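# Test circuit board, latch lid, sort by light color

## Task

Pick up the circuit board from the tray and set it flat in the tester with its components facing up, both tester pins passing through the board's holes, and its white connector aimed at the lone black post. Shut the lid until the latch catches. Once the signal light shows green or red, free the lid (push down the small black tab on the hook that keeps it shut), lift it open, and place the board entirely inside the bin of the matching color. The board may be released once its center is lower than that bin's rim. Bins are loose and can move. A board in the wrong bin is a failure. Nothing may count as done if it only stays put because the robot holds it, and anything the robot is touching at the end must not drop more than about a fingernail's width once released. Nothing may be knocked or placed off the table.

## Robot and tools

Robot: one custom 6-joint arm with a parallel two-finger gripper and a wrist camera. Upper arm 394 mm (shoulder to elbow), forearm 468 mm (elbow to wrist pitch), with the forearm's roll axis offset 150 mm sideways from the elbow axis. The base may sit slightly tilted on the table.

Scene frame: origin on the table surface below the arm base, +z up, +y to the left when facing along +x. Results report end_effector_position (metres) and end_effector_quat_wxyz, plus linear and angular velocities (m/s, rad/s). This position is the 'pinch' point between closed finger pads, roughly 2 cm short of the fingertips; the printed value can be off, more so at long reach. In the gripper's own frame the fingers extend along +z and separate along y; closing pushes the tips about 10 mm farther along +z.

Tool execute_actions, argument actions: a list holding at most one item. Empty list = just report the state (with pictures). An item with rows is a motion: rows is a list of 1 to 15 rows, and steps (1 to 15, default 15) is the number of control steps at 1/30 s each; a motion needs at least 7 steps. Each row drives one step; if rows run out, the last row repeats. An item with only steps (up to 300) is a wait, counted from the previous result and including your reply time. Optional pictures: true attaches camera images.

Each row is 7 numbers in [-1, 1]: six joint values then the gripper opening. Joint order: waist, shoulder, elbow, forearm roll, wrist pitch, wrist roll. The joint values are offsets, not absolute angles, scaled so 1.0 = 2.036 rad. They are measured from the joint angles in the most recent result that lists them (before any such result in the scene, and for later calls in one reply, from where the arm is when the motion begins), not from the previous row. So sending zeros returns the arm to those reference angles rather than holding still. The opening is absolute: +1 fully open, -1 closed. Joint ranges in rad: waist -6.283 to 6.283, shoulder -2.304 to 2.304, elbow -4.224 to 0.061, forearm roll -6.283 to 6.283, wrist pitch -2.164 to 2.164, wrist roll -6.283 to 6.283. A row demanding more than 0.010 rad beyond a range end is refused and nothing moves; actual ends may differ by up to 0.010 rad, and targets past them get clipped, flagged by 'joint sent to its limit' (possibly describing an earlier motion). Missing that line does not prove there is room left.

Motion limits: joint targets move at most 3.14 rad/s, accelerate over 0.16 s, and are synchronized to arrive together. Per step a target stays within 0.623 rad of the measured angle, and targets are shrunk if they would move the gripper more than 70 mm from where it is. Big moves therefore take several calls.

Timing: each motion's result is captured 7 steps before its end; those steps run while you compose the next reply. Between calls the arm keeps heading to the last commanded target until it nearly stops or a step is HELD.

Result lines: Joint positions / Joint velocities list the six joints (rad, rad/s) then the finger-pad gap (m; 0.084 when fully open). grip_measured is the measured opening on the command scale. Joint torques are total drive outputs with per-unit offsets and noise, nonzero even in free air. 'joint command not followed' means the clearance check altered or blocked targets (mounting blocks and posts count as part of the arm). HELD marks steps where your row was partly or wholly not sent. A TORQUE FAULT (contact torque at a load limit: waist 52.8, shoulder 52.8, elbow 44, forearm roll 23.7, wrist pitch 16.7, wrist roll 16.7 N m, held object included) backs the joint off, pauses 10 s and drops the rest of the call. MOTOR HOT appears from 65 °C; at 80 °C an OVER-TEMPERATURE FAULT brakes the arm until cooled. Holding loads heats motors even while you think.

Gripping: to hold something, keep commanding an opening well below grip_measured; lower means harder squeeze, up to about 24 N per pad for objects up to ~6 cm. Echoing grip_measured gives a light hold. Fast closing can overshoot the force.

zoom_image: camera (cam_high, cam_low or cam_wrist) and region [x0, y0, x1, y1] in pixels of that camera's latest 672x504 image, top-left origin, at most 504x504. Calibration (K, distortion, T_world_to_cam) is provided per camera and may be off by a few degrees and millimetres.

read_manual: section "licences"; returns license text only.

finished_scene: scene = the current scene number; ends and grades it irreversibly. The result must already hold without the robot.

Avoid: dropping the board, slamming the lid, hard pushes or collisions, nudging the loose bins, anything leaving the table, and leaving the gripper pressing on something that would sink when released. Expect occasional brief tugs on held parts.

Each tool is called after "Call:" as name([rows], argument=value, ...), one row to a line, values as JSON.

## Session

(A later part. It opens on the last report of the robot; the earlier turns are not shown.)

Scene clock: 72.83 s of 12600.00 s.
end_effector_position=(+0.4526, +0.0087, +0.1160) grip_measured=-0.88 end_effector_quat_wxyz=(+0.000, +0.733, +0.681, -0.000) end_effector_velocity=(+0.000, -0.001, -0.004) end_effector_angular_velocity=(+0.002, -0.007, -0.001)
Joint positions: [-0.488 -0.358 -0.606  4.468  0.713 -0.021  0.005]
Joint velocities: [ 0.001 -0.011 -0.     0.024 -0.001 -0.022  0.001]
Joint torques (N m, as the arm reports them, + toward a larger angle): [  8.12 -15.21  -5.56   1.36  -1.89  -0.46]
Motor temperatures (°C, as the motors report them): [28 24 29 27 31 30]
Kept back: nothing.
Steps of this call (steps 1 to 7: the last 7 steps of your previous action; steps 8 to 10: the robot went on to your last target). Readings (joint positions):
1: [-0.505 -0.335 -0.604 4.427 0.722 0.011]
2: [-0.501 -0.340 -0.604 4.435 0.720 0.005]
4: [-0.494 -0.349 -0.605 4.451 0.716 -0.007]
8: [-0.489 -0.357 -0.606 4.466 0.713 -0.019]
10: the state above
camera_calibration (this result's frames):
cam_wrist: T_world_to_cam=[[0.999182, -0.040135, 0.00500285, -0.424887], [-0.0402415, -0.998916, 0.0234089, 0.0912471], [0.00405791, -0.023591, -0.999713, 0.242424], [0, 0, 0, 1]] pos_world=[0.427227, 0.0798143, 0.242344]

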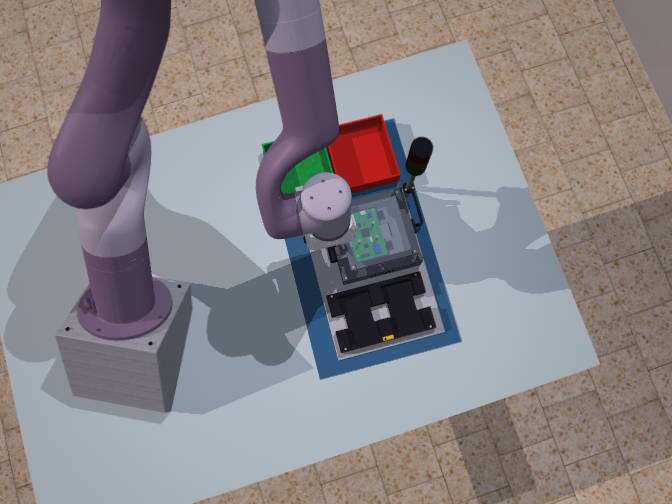

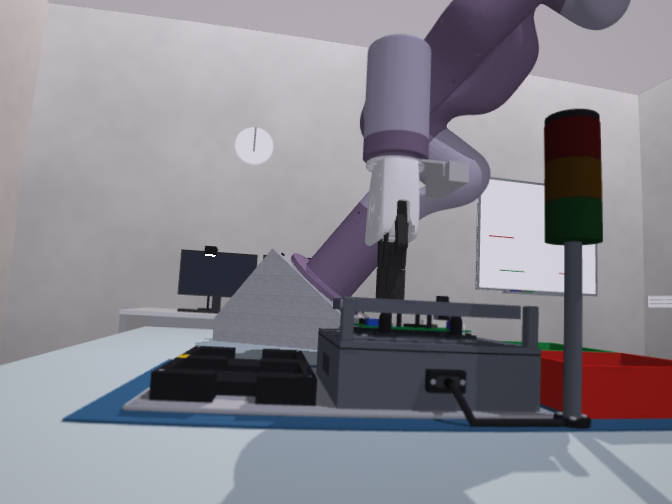

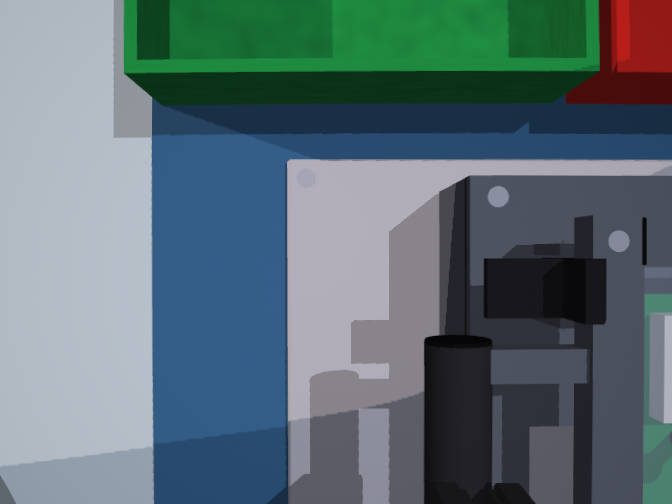

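Call:
execute_actions(actions=[])

Scene clock: 73.07 s of 12600.00 s.
end_effector_position=(+0.4527, +0.0085, +0.1159) grip_measured=-0.88 end_effector_quat_wxyz=(+0.000, +0.733, +0.680, +0.000) end_effector_velocity=(+0.001, -0.000, +0.000) end_effector_angular_velocity=(-0.003, -0.001, +0.002)
Joint positions: [-0.489 -0.358 -0.605  4.47   0.713 -0.023  0.005]
Joint velocities: [ 0.001  0.001 -0.     0.001 -0.003 -0.002  0.   ]
Joint torques (N m, as the arm reports them, + toward a larger angle): [  8.74 -17.9   -6.17   3.29  -3.29  -0.64]
Motor temperatures (°C, as the motors report them): [28 24 29 27 31 30]
Kept back: nothing.
Steps of this call (steps 1 to 7: the robot went on to your last target). Readings (joint positions):
1: [-0.488 -0.358 -0.606 4.469 0.713 -0.021]
2: [-0.488 -0.358 -0.605 4.469 0.713 -0.022]
4: [-0.489 -0.358 -0.605 4.470 0.714 -0.022]
7: the state above
camera_calibration (this result's frames):
cam_wrist: T_world_to_cam=[[0.99915, -0.0407563, 0.00621232, -0.425086], [-0.0408912, -0.998889, 0.023407, 0.0913249], [0.00525144, -0.0236411, -0.999707, 0.241781], [0, 0, 0, 1]] pos_world=[0.42719, 0.0796145, 0.242214]

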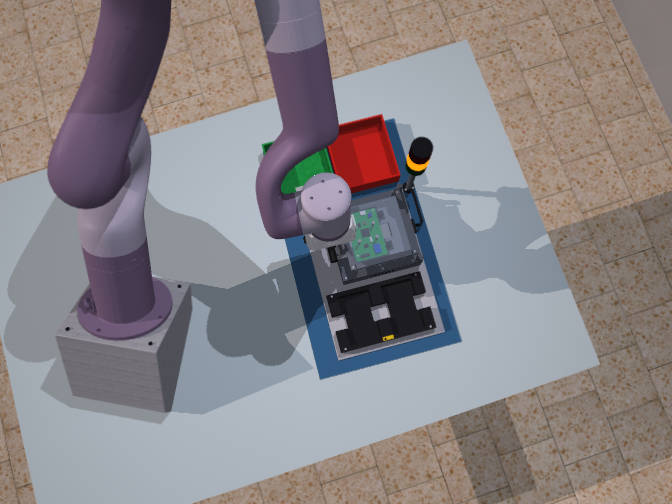

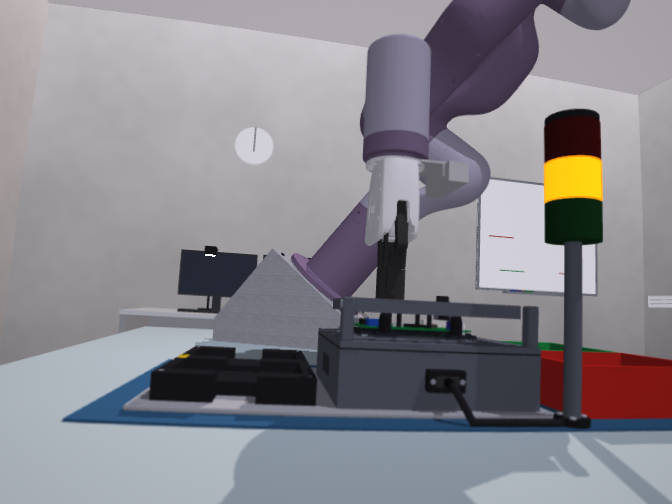

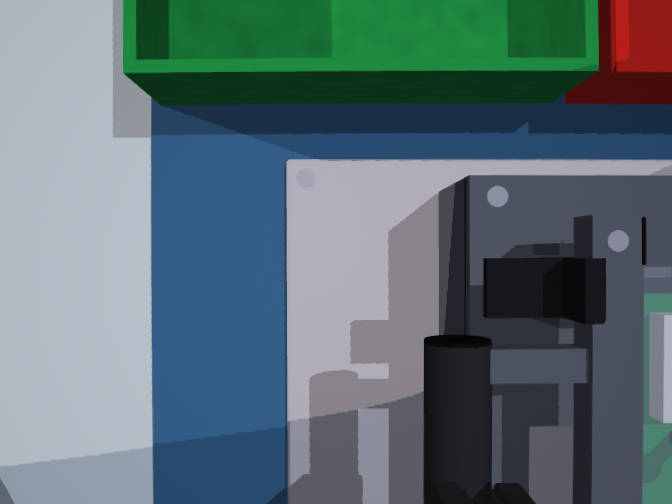

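Call:
execute_actions([
  {"rows":[[-0.003,0.005,0,-0.008,0.002,0.006,-0.87],[-0.008,0.011,0,-0.019,0.005,0.015,-0.87],[-0.013,0.018,0.001,-0.031,0.008,0.024,-0.9],[-0.0174,0.0248,0.0012,-0.0425,0.0105,0.0323,-1],[-0.012,0.032,0.003,-0.042,0.01,0.04,-1],[-0.003,0.04,0.005,-0.041,0.009,0.049,-1],[0.007,0.048,0.008,-0.039,0.008,0.059,-1],[0.017,0.056,0.01,-0.037,0.007,0.069,-1],[0.027,0.064,0.013,-0.035,0.006,0.079,-1],[0.036,0.072,0.015,-0.033,0.005,0.088,-1],[0.043,0.078,0.017,-0.031,0.004,0.095,-1],[0.0473,0.0811,0.0181,-0.03,0.0035,0.0995,-1]],"steps":15},
])

Call:
execute_actions([
  {"steps":100},
], pictures=true)

Scene clock: 74.50 s of 12600.00 s.
end_effector_position=(+0.4561, +0.0135, +0.1330) grip_measured=-1.00 end_effector_quat_wxyz=(+0.002, +0.733, +0.680, -0.003) end_effector_velocity=(+0.048, +0.134, +0.067) end_effector_angular_velocity=(+0.001, -0.010, +0.024)
Joint positions: [-0.501 -0.31  -0.601  4.409  0.722  0.041  0.   ]
Joint velocities: [ 0.165  0.406  0.077 -0.2    0.055  0.462  0.   ]
Joint torques (N m, as the arm reports them, + toward a larger angle): [-2.08 31.01 -6.26 -0.67  0.14 -0.38]
Motor temperatures (°C, as the motors report them): [28 24 29 27 31 30]
Steps of this call (steps 1 to 15: the robot went on to your last target; steps 16 to 35: nothing new was sent; steps 36 to 43: the first 8 steps of this action). Readings (joint positions):
36: [-0.488 -0.358 -0.606 4.470 0.711 -0.023]
37: [-0.489 -0.356 -0.605 4.467 0.712 -0.021]
39: [-0.493 -0.351 -0.605 4.454 0.713 -0.009]
43: the state above

Scene clock: 77.83 s of 12600.00 s.
end_effector_position=(+0.4680, +0.0713, +0.1347) grip_measured=-1.00 end_effector_quat_wxyz=(-0.000, +0.733, +0.680, -0.000) end_effector_velocity=(-0.000, -0.000, -0.000) end_effector_angular_velocity=(-0.001, +0.000, +0.000)
Joint positions: [-0.392 -0.193 -0.568  4.409  0.72   0.18   0.   ]
Joint velocities: [ 0.    -0.     0.     0.    -0.001 -0.     0.   ]
Joint torques (N m, as the arm reports them, + toward a larger angle): [-12.21  24.53  -7.52  -3.09   0.14  -0.22]
Motor temperatures (°C, as the motors report them): [28 24 29 27 31 30]
Kept back: nothing.
Steps of this call (steps 1 to 7: the last 7 steps of your previous action; steps 8 to 30: the robot went on to your last target; steps 31 to 100: nothing new was sent). Readings (joint positions):
1: [-0.494 -0.296 -0.598 4.404 0.723 0.057]
2: [-0.482 -0.281 -0.594 4.402 0.724 0.074]
4: [-0.454 -0.251 -0.586 4.402 0.724 0.110]
8: [-0.409 -0.209 -0.574 4.407 0.722 0.160]
100: the state above
The arm was judged still, so your last target was given up. Only a new action makes it travel on or press farther. Fingers that are still opening or closing keep moving.
camera_calibration (this result's frames):
cam_wrist: T_world_to_cam=[[0.999112, -0.041831, 0.00495063, -0.437752], [-0.0419321, -0.998868, 0.0224669, 0.154848], [0.00400521, -0.0226546, -0.999735, 0.262426], [0, 0, 0, 1]] pos_world=[0.442805, 0.142306, 0.261045]

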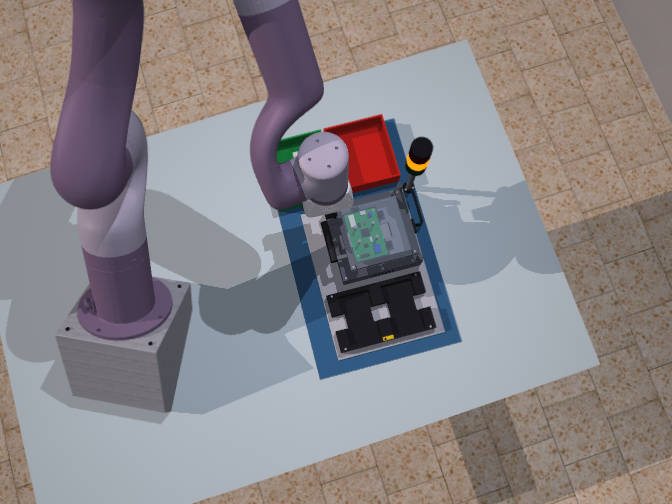

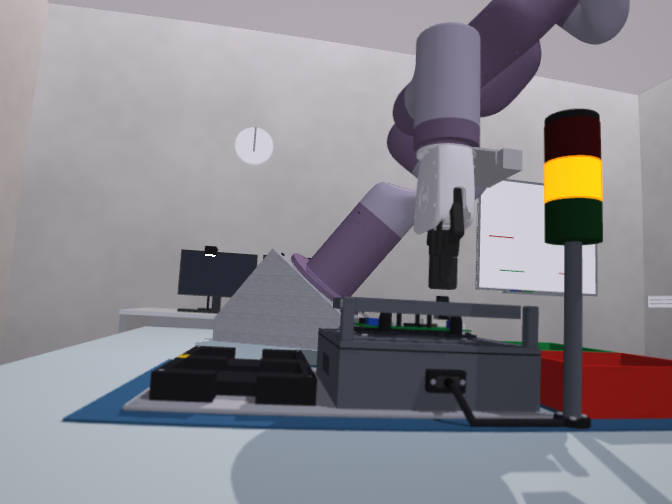

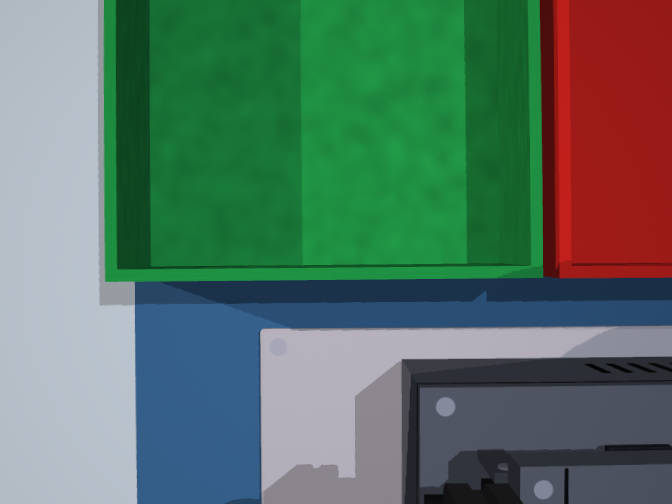

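Call:
execute_actions([
  {"steps":30},
], pictures=true)

Scene clock: 78.83 s of 12600.00 s.
end_effector_position=(+0.4680, +0.0713, +0.1347) grip_measured=-1.00 end_effector_quat_wxyz=(-0.000, +0.733, +0.680, -0.000) end_effector_velocity=(+0.000, +0.000, +0.000) end_effector_angular_velocity=(+0.001, -0.000, +0.000)
Joint positions: [-0.392 -0.193 -0.568  4.409  0.72   0.18   0.   ]
Joint velocities: [ 0.    -0.    -0.     0.     0.001 -0.     0.   ]
Joint torques (N m, as the arm reports them, + toward a larger angle): [-12.38  24.32  -8.    -3.66   0.06  -0.39]
Motor temperatures (°C, as the motors report them): [28 24 29 27 31 30]
Kept back: nothing.
Steps of this call (steps 1 to 30: nothing new was sent). Readings (joint positions):
1: [-0.392 -0.193 -0.568 4.409 0.720 0.180]
2: [-0.392 -0.193 -0.568 4.409 0.720 0.180]
4: [-0.392 -0.193 -0.568 4.409 0.720 0.180]
8: [-0.392 -0.193 -0.568 4.409 0.720 0.180]
30: the state above
camera_calibration (this result's frames):
cam_wrist: T_world_to_cam=[[0.999112, -0.0418312, 0.0049509, -0.437752], [-0.0419322, -0.998868, 0.022467, 0.154848], [0.00400547, -0.0226547, -0.999735, 0.262426], [0, 0, 0, 1]] pos_world=[0.442805, 0.142306, 0.261045]

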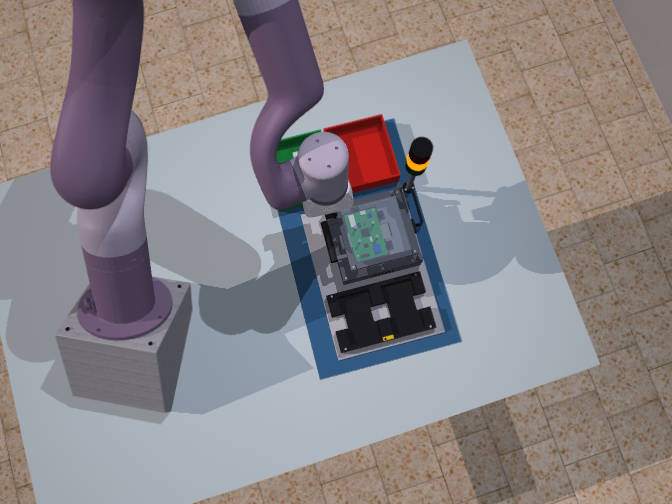

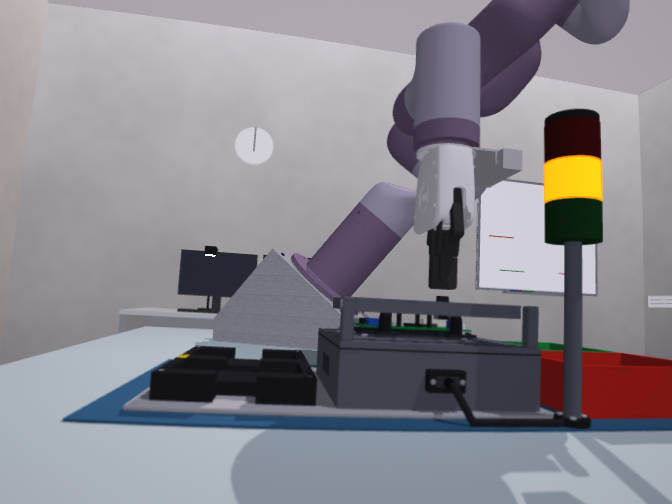

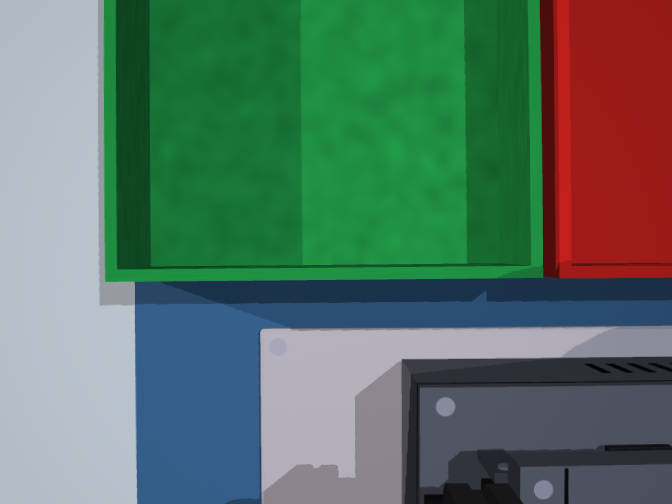

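Call:
execute_actions([
  {"steps":45},
], pictures=true)

Scene clock: 80.33 s of 12600.00 s.
end_effector_position=(+0.4680, +0.0713, +0.1347) grip_measured=-1.00 end_effector_quat_wxyz=(-0.000, +0.733, +0.680, -0.000) end_effector_velocity=(-0.000, -0.000, +0.000) end_effector_angular_velocity=(+0.000, -0.000, -0.001)
Joint positions: [-0.392 -0.193 -0.568  4.409  0.72   0.18   0.   ]
Joint velocities: [-0.001 -0.     0.    -0.     0.     0.     0.   ]
Joint torques (N m, as the arm reports them, + toward a larger angle): [-14.21  26.17  -8.79  -1.29   0.05  -0.12]
Motor temperatures (°C, as the motors report them): [28 24 29 27 31 30]
Kept back: nothing.
Steps of this call (steps 1 to 45: nothing new was sent). Readings (joint positions):
1: [-0.392 -0.193 -0.568 4.409 0.720 0.180]
2: [-0.392 -0.193 -0.568 4.409 0.720 0.180]
4: [-0.392 -0.193 -0.568 4.409 0.720 0.180]
8: [-0.392 -0.193 -0.568 4.409 0.720 0.180]
45: the state above
camera_calibration (this result's frames):
cam_wrist: T_world_to_cam=[[0.999112, -0.041831, 0.00495049, -0.437751], [-0.0419321, -0.998868, 0.0224667, 0.154848], [0.00400508, -0.0226544, -0.999735, 0.262426], [0, 0, 0, 1]] pos_world=[0.442805, 0.142306, 0.261045]

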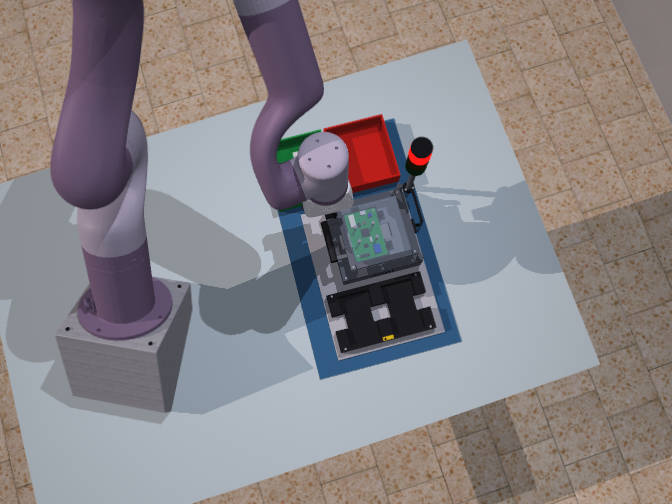

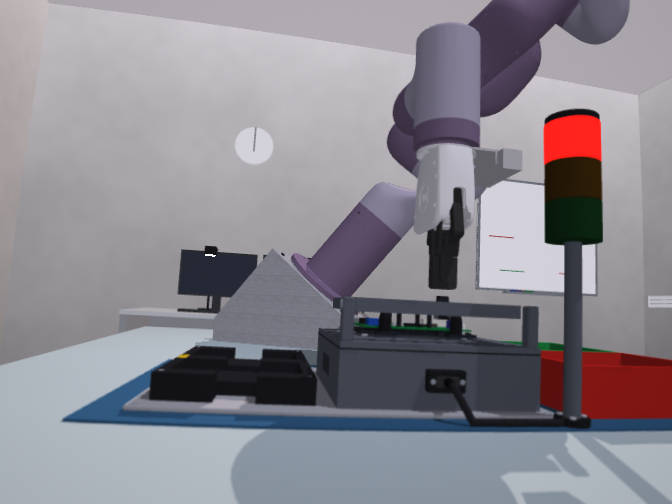

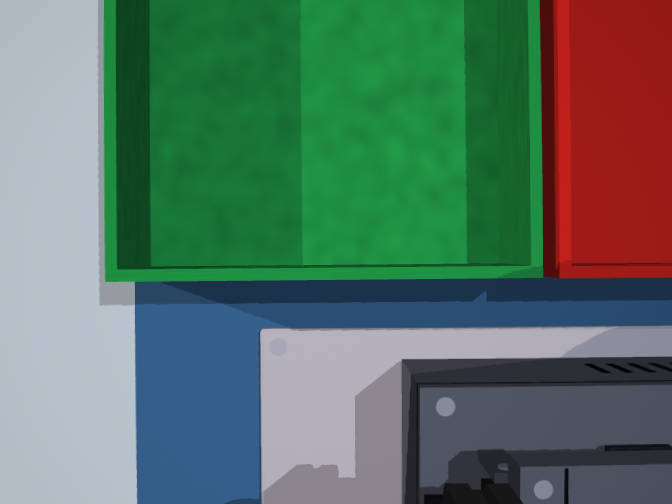

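Call:
execute_actions([
  {"rows":[[0.002,-0.002,0,0.003,-0.001,-0.002,-1],[0.004,-0.006,-0.001,0.009,-0.003,-0.007,-1],[0.007,-0.01,-0.001,0.015,-0.004,-0.012,-1],[0.01,-0.014,-0.002,0.022,-0.006,-0.017,-1],[0.013,-0.018,-0.003,0.028,-0.008,-0.021,-1],[0.015,-0.021,-0.003,0.034,-0.01,-0.025,-1],[0.017,-0.024,-0.004,0.038,-0.011,-0.029,-1],[0.019,-0.027,-0.004,0.042,-0.012,-0.032,-1],[0.021,-0.029,-0.004,0.046,-0.013,-0.035,-1],[0.0228,-0.0318,-0.0047,0.0503,-0.0144,-0.0379,-1]],"steps":15},
])

Call:
execute_actions([
  {"steps":10},
], pictures=true)

Scene clock: 80.97 s of 12600.00 s.
end_effector_position=(+0.4686, +0.0713, +0.1222) grip_measured=-1.00 end_effector_quat_wxyz=(-0.000, +0.733, +0.680, +0.001) end_effector_velocity=(+0.003, -0.001, -0.084) end_effector_angular_velocity=(+0.000, -0.005, -0.001)
Joint positions: [-0.372 -0.221 -0.573  4.453  0.708  0.146  0.   ]
Joint velocities: [ 0.135 -0.191 -0.03   0.302 -0.086 -0.226  0.   ]
Joint torques (N m, as the arm reports them, + toward a larger angle): [-11.23  26.98  -6.18  -3.68   0.29  -0.22]
Motor temperatures (°C, as the motors report them): [28 24 29 27 31 30]
Steps of this call (steps 1 to 11: nothing new was sent; steps 12 to 19: the first 8 steps of this action). Readings (joint positions):
12: [-0.392 -0.193 -0.568 4.409 0.720 0.180]
13: [-0.392 -0.194 -0.569 4.410 0.720 0.179]
15: [-0.388 -0.199 -0.569 4.418 0.718 0.173]
19: the state above

Scene clock: 91.20 s of 12600.00 s.
end_effector_position=(+0.4865, +0.0802, +0.1290) grip_measured=-1.00 end_effector_quat_wxyz=(+0.019, +0.721, +0.692, +0.015) end_effector_velocity=(-0.000, +0.000, -0.000) end_effector_angular_velocity=(+0.001, +0.001, -0.000)
Joint positions: [-0.358 -0.191 -0.577  4.497  0.699  0.111  0.   ]
Joint velocities: [ 0.    -0.     0.001 -0.     0.001  0.     0.   ]
Joint torques (N m, as the arm reports them, + toward a larger angle): [-14.82  23.51  -7.11  -3.07   0.02  -0.25]
Motor temperatures (°C, as the motors report them): [28 24 29 27 31 30]
TORQUE FAULT: the external load on joint 2 (shoulder) reached its load limit, and the arm stopped for 10 seconds. The arm's remaining commands of this call were not run. Joint 2 (shoulder) moved back by up to 3 degrees. The arm holds there, with its grip as last carried out, and accepts commands again: back off and push less far. The arm stops again, at the same cost, whenever a joint's load reaches its limit.
Kept back: nothing.
The stop began at step 7 of this call (marked STOPPED below). From that step on the arm followed nothing that you had sent. 1 step, steps kept back included, did not run and will not run. Nothing is kept back now, and the robot has no last target.
Steps of this call (steps 1 to 6: the first 6 steps of the 7 kept back from your previous action; steps 7 to 307: the stop). Readings (joint positions):
1: [-0.368 -0.227 -0.574 4.463 0.705 0.139]
2: [-0.364 -0.234 -0.574 4.473 0.702 0.132]
4: [-0.359 -0.240 -0.577 4.488 0.700 0.119]
7: [-0.361 -0.241 -0.576 4.496 0.701 0.111] STOPPED
8: [-0.362 -0.237 -0.575 4.496 0.700 0.111]
307: the state above
camera_calibration (this result's frames):
cam_wrist: T_world_to_cam=[[0.998584, -0.00701018, 0.0527266, -0.464448], [-0.00856708, -0.999532, 0.0293599, 0.14764], [0.0524961, -0.02977, -0.998177, 0.233641], [0, 0, 0, 1]] pos_world=[0.45279, 0.15127, 0.253369]

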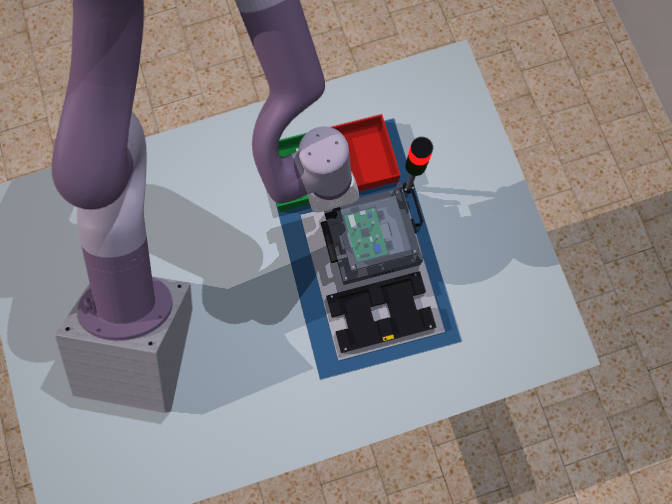

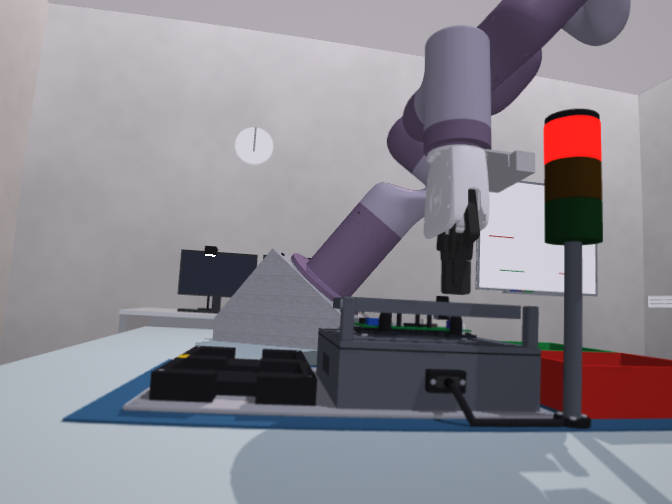

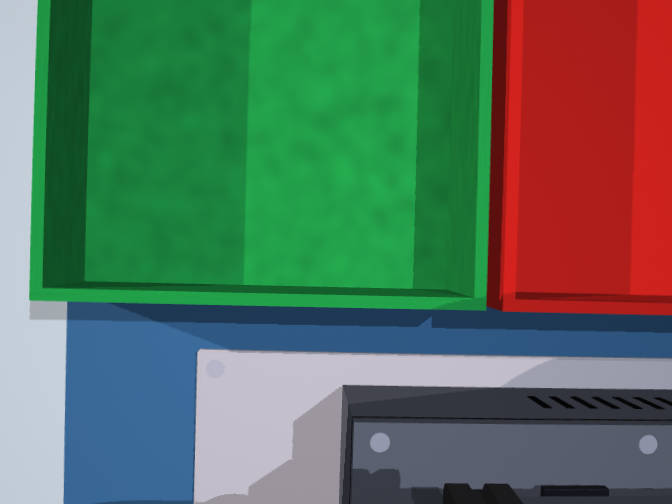

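Call:
execute_actions([
  {"rows":[[-0.003,0.008,0,-0.008,0.002,0.006,-1],[-0.007,0.016,0.001,-0.018,0.004,0.015,-1],[-0.011,0.022,0.003,-0.03,0.007,0.025,-1],[-0.014,0.024,0.006,-0.042,0.01,0.036,-1],[-0.016,0.024,0.01,-0.051,0.012,0.045,-1],[-0.017,0.023,0.013,-0.056,0.013,0.05,-1],[-0.0175,0.0222,0.0146,-0.0583,0.0138,0.0528,-1]],"steps":12},
])

Call:
execute_actions([
  {"steps":14},
], pictures=true)

Scene clock: 92.40 s of 12600.00 s.
end_effector_position=(+0.4869, +0.0816, +0.1375) grip_measured=-1.00 end_effector_quat_wxyz=(+0.020, +0.721, +0.693, +0.015) end_effector_velocity=(-0.027, +0.007, +0.093) end_effector_angular_velocity=(-0.005, +0.063, -0.034)
Joint positions: [-0.369 -0.169 -0.574  4.468  0.706  0.136  0.   ]
Joint velocities: [-0.14   0.235  0.055 -0.416  0.097  0.356  0.   ]
Joint torques (N m, as the arm reports them, + toward a larger angle): [-14.75  23.56  -7.29  -3.67  -0.2    0.19]
Motor temperatures (°C, as the motors report them): [28 24 29 27 31 30]
Steps of this call (steps 1 to 31: nothing new was sent; steps 32 to 36: the first 5 steps of this action). Readings (joint positions):
32: [-0.358 -0.191 -0.577 4.497 0.699 0.111]
33: [-0.359 -0.189 -0.577 4.495 0.700 0.113]
35: [-0.364 -0.177 -0.576 4.480 0.703 0.125]
36: the state above

Scene clock: 92.87 s of 12600.00 s.
end_effector_position=(+0.4635, +0.0799, +0.1445) grip_measured=-1.00 end_effector_quat_wxyz=(+0.000, +0.733, +0.680, -0.001) end_effector_velocity=(-0.003, -0.000, +0.001) end_effector_angular_velocity=(+0.002, +0.007, -0.006)
Joint positions: [-0.394 -0.146 -0.548  4.38   0.727  0.218  0.   ]
Joint velocities: [-0.003  0.002  0.003 -0.011  0.004  0.011  0.   ]
Joint torques (N m, as the arm reports them, + toward a larger angle): [-9.73 21.79 -8.43 -3.33  0.2  -0.29]
Motor temperatures (°C, as the motors report them): [28 24 29 27 31 30]
Kept back: nothing.
Steps of this call (steps 1 to 7: the last 7 steps of your previous action; steps 8 to 14: the robot went on to your last target). Readings (joint positions):
1: [-0.374 -0.162 -0.572 4.453 0.710 0.149]
2: [-0.378 -0.156 -0.568 4.437 0.714 0.163]
4: [-0.386 -0.151 -0.559 4.410 0.720 0.188]
8: [-0.392 -0.147 -0.550 4.386 0.725 0.211]
14: the state above
camera_calibration (this result's frames):
cam_wrist: T_world_to_cam=[[0.999106, -0.0419912, 0.00498264, -0.432893], [-0.0421001, -0.998819, 0.0242405, 0.162855], [0.00395887, -0.0244286, -0.999694, 0.27265], [0, 0, 0, 1]] pos_world=[0.438283, 0.151145, 0.270776]

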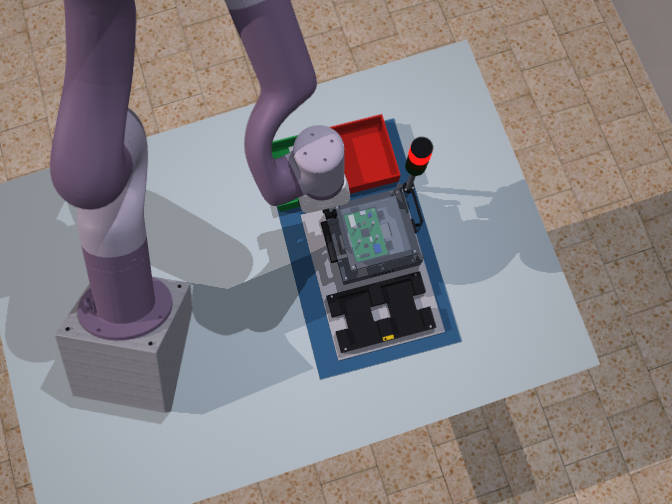

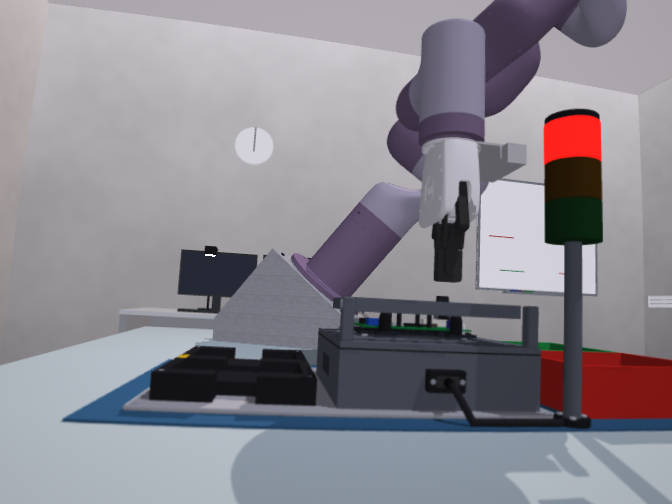

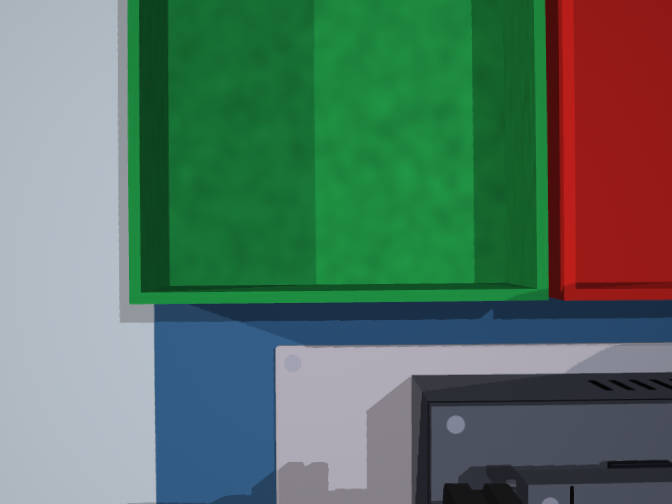

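Call:
execute_actions([
  {"rows":[[0.002,-0.002,0,0.003,-0.001,-0.002,-1],[0.004,-0.006,-0.001,0.009,-0.003,-0.007,-1],[0.007,-0.01,-0.001,0.015,-0.004,-0.012,-1],[0.01,-0.014,-0.002,0.022,-0.006,-0.017,-1],[0.013,-0.018,-0.003,0.028,-0.008,-0.021,-1],[0.015,-0.021,-0.003,0.034,-0.01,-0.025,-1],[0.017,-0.024,-0.004,0.038,-0.011,-0.029,-1],[0.019,-0.027,-0.004,0.042,-0.012,-0.032,-1],[0.0211,-0.0292,-0.0042,0.046,-0.0132,-0.0344,-1]],"steps":13},
])

Call:
execute_actions([
  {"steps":10},
], pictures=true)

Scene clock: 93.43 s of 12600.00 s.
end_effector_position=(+0.4639, +0.0801, +0.1377) grip_measured=-1.00 end_effector_quat_wxyz=(-0.000, +0.733, +0.680, -0.000) end_effector_velocity=(+0.007, +0.002, -0.077) end_effector_angular_velocity=(+0.014, -0.009, -0.001)
Joint positions: [-0.382 -0.162 -0.55   4.404  0.72   0.199  0.   ]
Joint velocities: [ 0.128 -0.178 -0.029  0.28  -0.079 -0.205  0.   ]
Joint torques (N m, as the arm reports them, + toward a larger angle): [-10.59  20.56  -9.1   -3.77  -0.22  -0.11]
Motor temperatures (°C, as the motors report them): [28 24 29 27 31 30]
Steps of this call (steps 1 to 11: the robot went on to your last target; steps 12 to 17: the first 6 steps of this action). Readings (joint positions):
12: [-0.394 -0.146 -0.547 4.379 0.727 0.218]
13: [-0.393 -0.147 -0.547 4.380 0.727 0.218]
15: [-0.390 -0.152 -0.548 4.388 0.725 0.211]
17: the state above

Scene clock: 93.77 s of 12600.00 s.
end_effector_position=(+0.4647, +0.0803, +0.1196) grip_measured=-1.00 end_effector_quat_wxyz=(-0.000, +0.733, +0.680, +0.001) end_effector_velocity=(+0.001, -0.000, -0.010) end_effector_angular_velocity=(-0.002, -0.003, +0.002)
Joint positions: [-0.353 -0.203 -0.556  4.469  0.702  0.151  0.   ]
Joint velocities: [ 0.018 -0.024 -0.005  0.041 -0.013 -0.031  0.   ]
Joint torques (N m, as the arm reports them, + toward a larger angle): [-12.55  26.28  -7.45  -2.89  -0.42  -0.68]
Motor temperatures (°C, as the motors report them): [28 24 29 27 31 30]
Kept back: nothing.
Steps of this call (steps 1 to 7: the last 7 steps of your previous action; steps 8 to 10: the robot went on to your last target). Readings (joint positions):
1: [-0.378 -0.168 -0.551 4.413 0.718 0.192]
2: [-0.374 -0.174 -0.552 4.424 0.715 0.184]
4: [-0.365 -0.187 -0.554 4.443 0.709 0.170]
8: [-0.354 -0.201 -0.556 4.465 0.703 0.154]
10: the state above
camera_calibration (this result's frames):
cam_wrist: T_world_to_cam=[[0.999116, -0.0415962, 0.00615655, -0.434146], [-0.0417189, -0.998901, 0.0213657, 0.164112], [0.00526105, -0.0216036, -0.999753, 0.246939], [0, 0, 0, 1]] pos_world=[0.439309, 0.151208, 0.246045]

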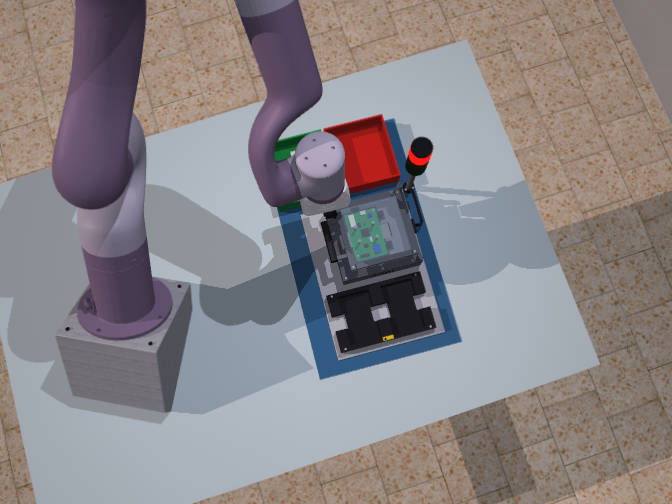

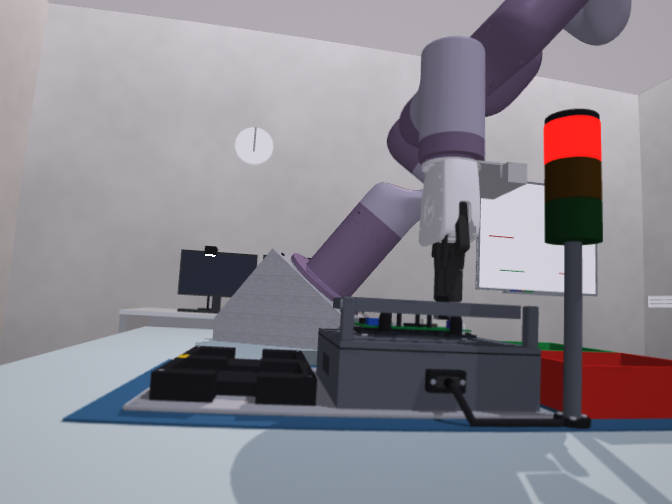

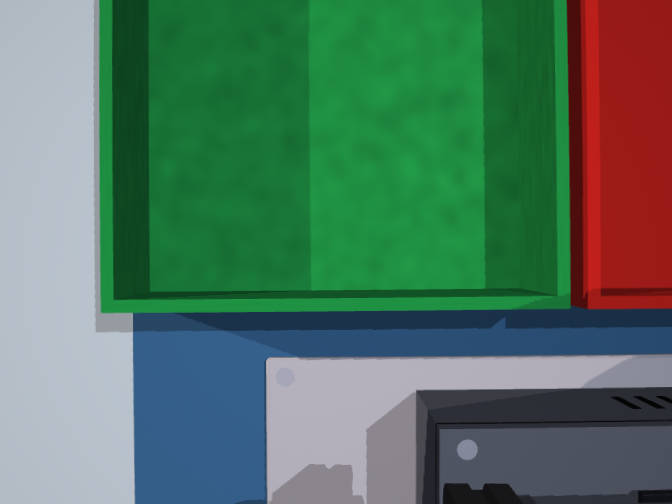

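Call:
execute_actions([
  {"rows":[[0.001,-0.001,0,0.002,-0.001,-0.002,-1],[0.002,-0.002,0,0.004,-0.001,-0.003,-1],[0.003,-0.004,0,0.006,-0.002,-0.004,-1],[0.003,-0.005,0,0.008,-0.002,-0.006,-1],[0.004,-0.006,0,0.01,-0.003,-0.007,-1],[0.005,-0.007,0,0.012,-0.004,-0.009,-1],[0.006,-0.008,0,0.013,-0.004,-0.01,-1],[0.0065,-0.009,-0.0005,0.0143,-0.0044,-0.0105,-1]],"steps":12},
])

Call:
execute_actions([
  {"steps":10},
], pictures=true)

Scene clock: 94.37 s of 12600.00 s.
end_effector_position=(+0.4645, +0.0803, +0.1173) grip_measured=-1.00 end_effector_quat_wxyz=(-0.000, +0.733, +0.680, +0.001) end_effector_velocity=(-0.006, -0.002, -0.020) end_effector_angular_velocity=(+0.001, +0.004, -0.016)
Joint positions: [-0.349 -0.208 -0.556  4.477  0.699  0.144  0.   ]
Joint velocities: [ 0.026 -0.047  0.002  0.072 -0.018 -0.049  0.   ]
Joint torques (N m, as the arm reports them, + toward a larger angle): [-13.23  25.26  -6.62  -2.26   0.11  -0.49]
Motor temperatures (°C, as the motors report them): [28 24 29 27 31 30]
Steps of this call (steps 1 to 13: the robot went on to your last target; steps 14 to 18: the first 5 steps of this action). Readings (joint positions):
14: [-0.351 -0.206 -0.556 4.473 0.700 0.148]
15: [-0.351 -0.206 -0.556 4.473 0.700 0.147]
17: [-0.350 -0.207 -0.556 4.475 0.700 0.146]
18: the state above

Scene clock: 94.70 s of 12600.00 s.
end_effector_position=(+0.4637, +0.0801, +0.1117) grip_measured=-1.00 end_effector_quat_wxyz=(-0.000, +0.734, +0.679, +0.000) end_effector_velocity=(+0.002, -0.000, -0.001) end_effector_angular_velocity=(-0.001, -0.005, +0.001)
Joint positions: [-0.34  -0.22  -0.557  4.497  0.693  0.13   0.   ]
Joint velocities: [ 0.002 -0.004 -0.003  0.011 -0.002 -0.009  0.   ]
Joint torques (N m, as the arm reports them, + toward a larger angle): [-13.17  25.18  -5.95  -4.23  -0.21  -0.2 ]
Motor temperatures (°C, as the motors report them): [28 24 29 27 31 30]
Kept back: nothing.
Steps of this call (steps 1 to 7: the last 7 steps of your previous action; steps 8 to 10: the robot went on to your last target). Readings (joint positions):
1: [-0.348 -0.210 -0.556 4.480 0.698 0.143]
2: [-0.347 -0.211 -0.556 4.483 0.697 0.140]
4: [-0.344 -0.215 -0.556 4.489 0.695 0.136]
8: [-0.340 -0.220 -0.557 4.496 0.693 0.131]
10: the state above
camera_calibration (this result's frames):
cam_wrist: T_world_to_cam=[[0.999059, -0.0430808, 0.00498851, -0.432784], [-0.0431811, -0.998822, 0.0221319, 0.164605], [0.00402918, -0.0223265, -0.999743, 0.239646], [0, 0, 0, 1]] pos_world=[0.438519, 0.151117, 0.2381]

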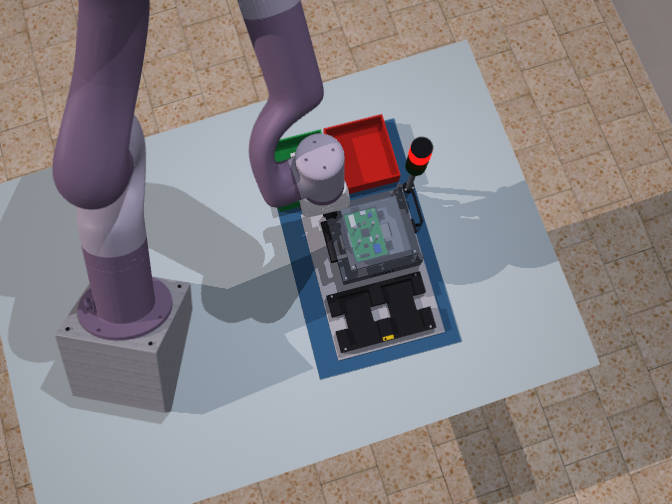

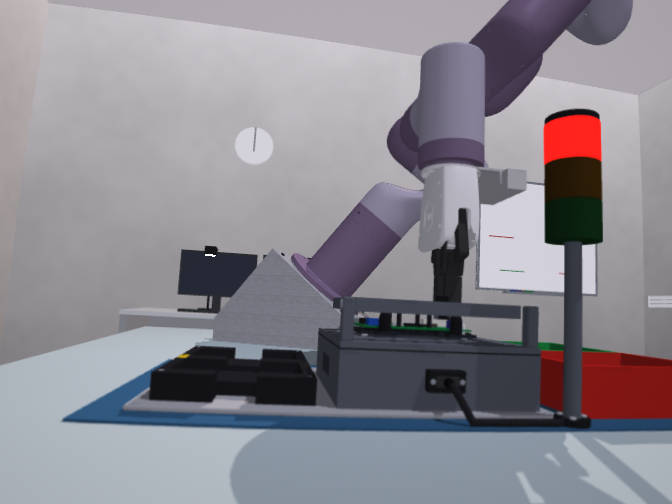

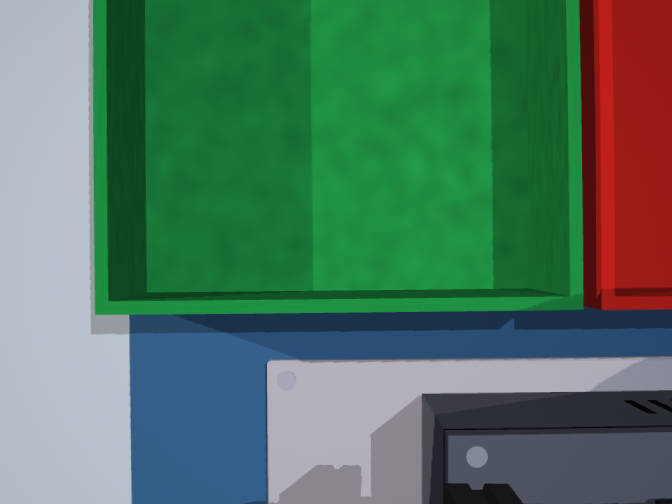

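Past the hook top without contact. Another 7 mm.

Call:
execute_actions([
  {"rows":[[0.001,-0.001,0,0.002,0,-0.001,-1],[0.002,-0.002,0,0.004,-0.001,-0.003,-1],[0.002,-0.003,0,0.005,-0.002,-0.004,-1],[0.003,-0.004,-0.001,0.007,-0.002,-0.005,-1],[0.004,-0.005,-0.001,0.009,-0.003,-0.007,-1],[0.005,-0.006,-0.001,0.01,-0.003,-0.008,-1],[0.0055,-0.0077,-0.0012,0.012,-0.0035,-0.009,-1]],"steps":12},
])

Call:
execute_actions([
  {"steps":10},
], pictures=true)

Scene clock: 95.10 s of 12600.00 s.
end_effector_position=(+0.4635, +0.0801, +0.1100) grip_measured=-1.00 end_effector_quat_wxyz=(-0.000, +0.734, +0.679, -0.000) end_effector_velocity=(-0.007, +0.001, -0.019) end_effector_angular_velocity=(+0.004, +0.008, -0.003)
Joint positions: [-0.337 -0.224 -0.557  4.503  0.691  0.125  0.   ]
Joint velocities: [ 0.028 -0.04   0.004  0.063 -0.013 -0.051  0.   ]
Joint torques (N m, as the arm reports them, + toward a larger angle): [-7.26 22.57 -7.62 -1.57 -0.6  -0.77]
Motor temperatures (°C, as the motors report them): [28 24 29 27 31 30]
Steps of this call (steps 1 to 7: the robot went on to your last target; steps 8 to 12: the first 5 steps of this action). Readings (joint positions):
8: [-0.340 -0.221 -0.557 4.498 0.693 0.129]
9: [-0.339 -0.221 -0.557 4.499 0.693 0.129]
11: [-0.338 -0.223 -0.557 4.501 0.692 0.127]
12: the state above

Scene clock: 95.43 s of 12600.00 s.
end_effector_position=(+0.4609, +0.0801, +0.1048) grip_measured=-1.00 end_effector_quat_wxyz=(-0.002, +0.734, +0.679, -0.001) end_effector_velocity=(-0.000, -0.000, -0.002) end_effector_angular_velocity=(-0.001, +0.000, +0.003)
Joint positions: [-0.33  -0.235 -0.555  4.519  0.688  0.113  0.   ]
Joint velocities: [ 0.003 -0.003 -0.     0.005 -0.003 -0.006  0.   ]
Joint torques (N m, as the arm reports them, + toward a larger angle): [ -1.81  13.55 -22.54   2.92  -1.81  -1.05]
Motor temperatures (°C, as the motors report them): [28 24 29 27 31 30]
Kept back: nothing.
Steps of this call (steps 1 to 7: the last 7 steps of your previous action; steps 8 to 10: the robot went on to your last target). Readings (joint positions):
1: [-0.336 -0.225 -0.557 4.506 0.691 0.123]
2: [-0.335 -0.227 -0.556 4.508 0.690 0.121]
4: [-0.333 -0.231 -0.556 4.513 0.689 0.117]
8: [-0.330 -0.235 -0.555 4.518 0.688 0.113]
10: the state above
camera_calibration (this result's frames):
cam_wrist: T_world_to_cam=[[0.999001, -0.0446778, 0.00106203, -0.429403], [-0.0446903, -0.998772, 0.0213727, 0.165394], [0.000105842, -0.0213988, -0.999771, 0.234515], [0, 0, 0, 1]] pos_world=[0.436341, 0.151025, 0.231382]

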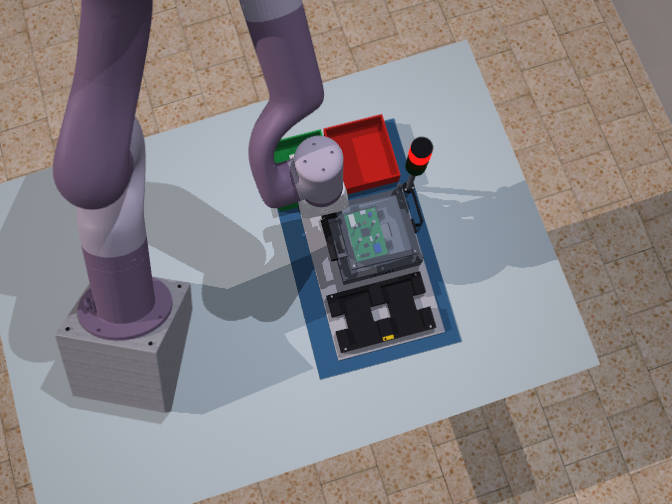

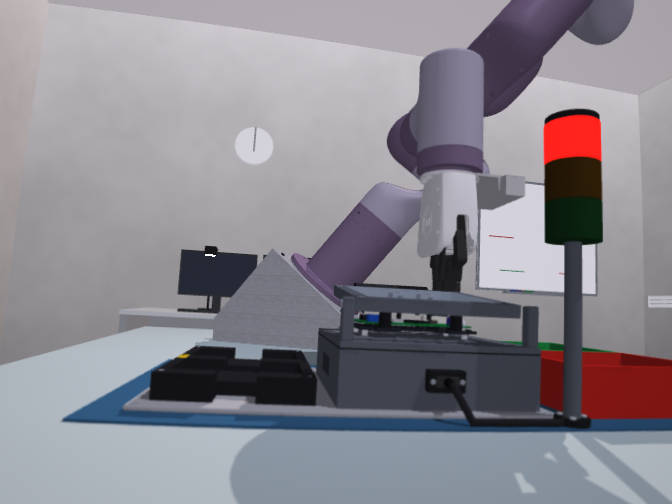

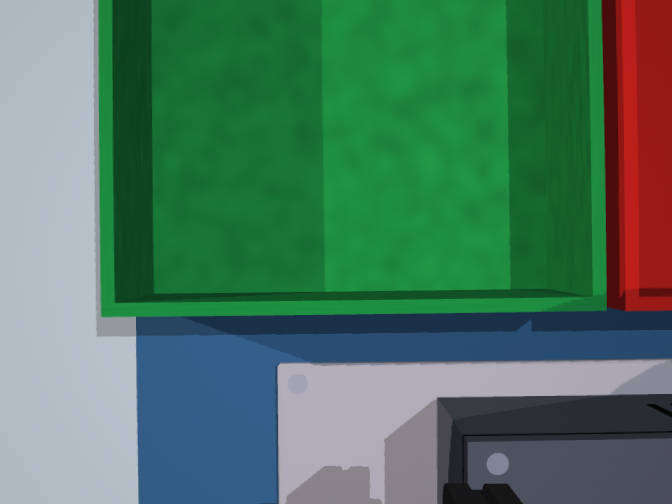

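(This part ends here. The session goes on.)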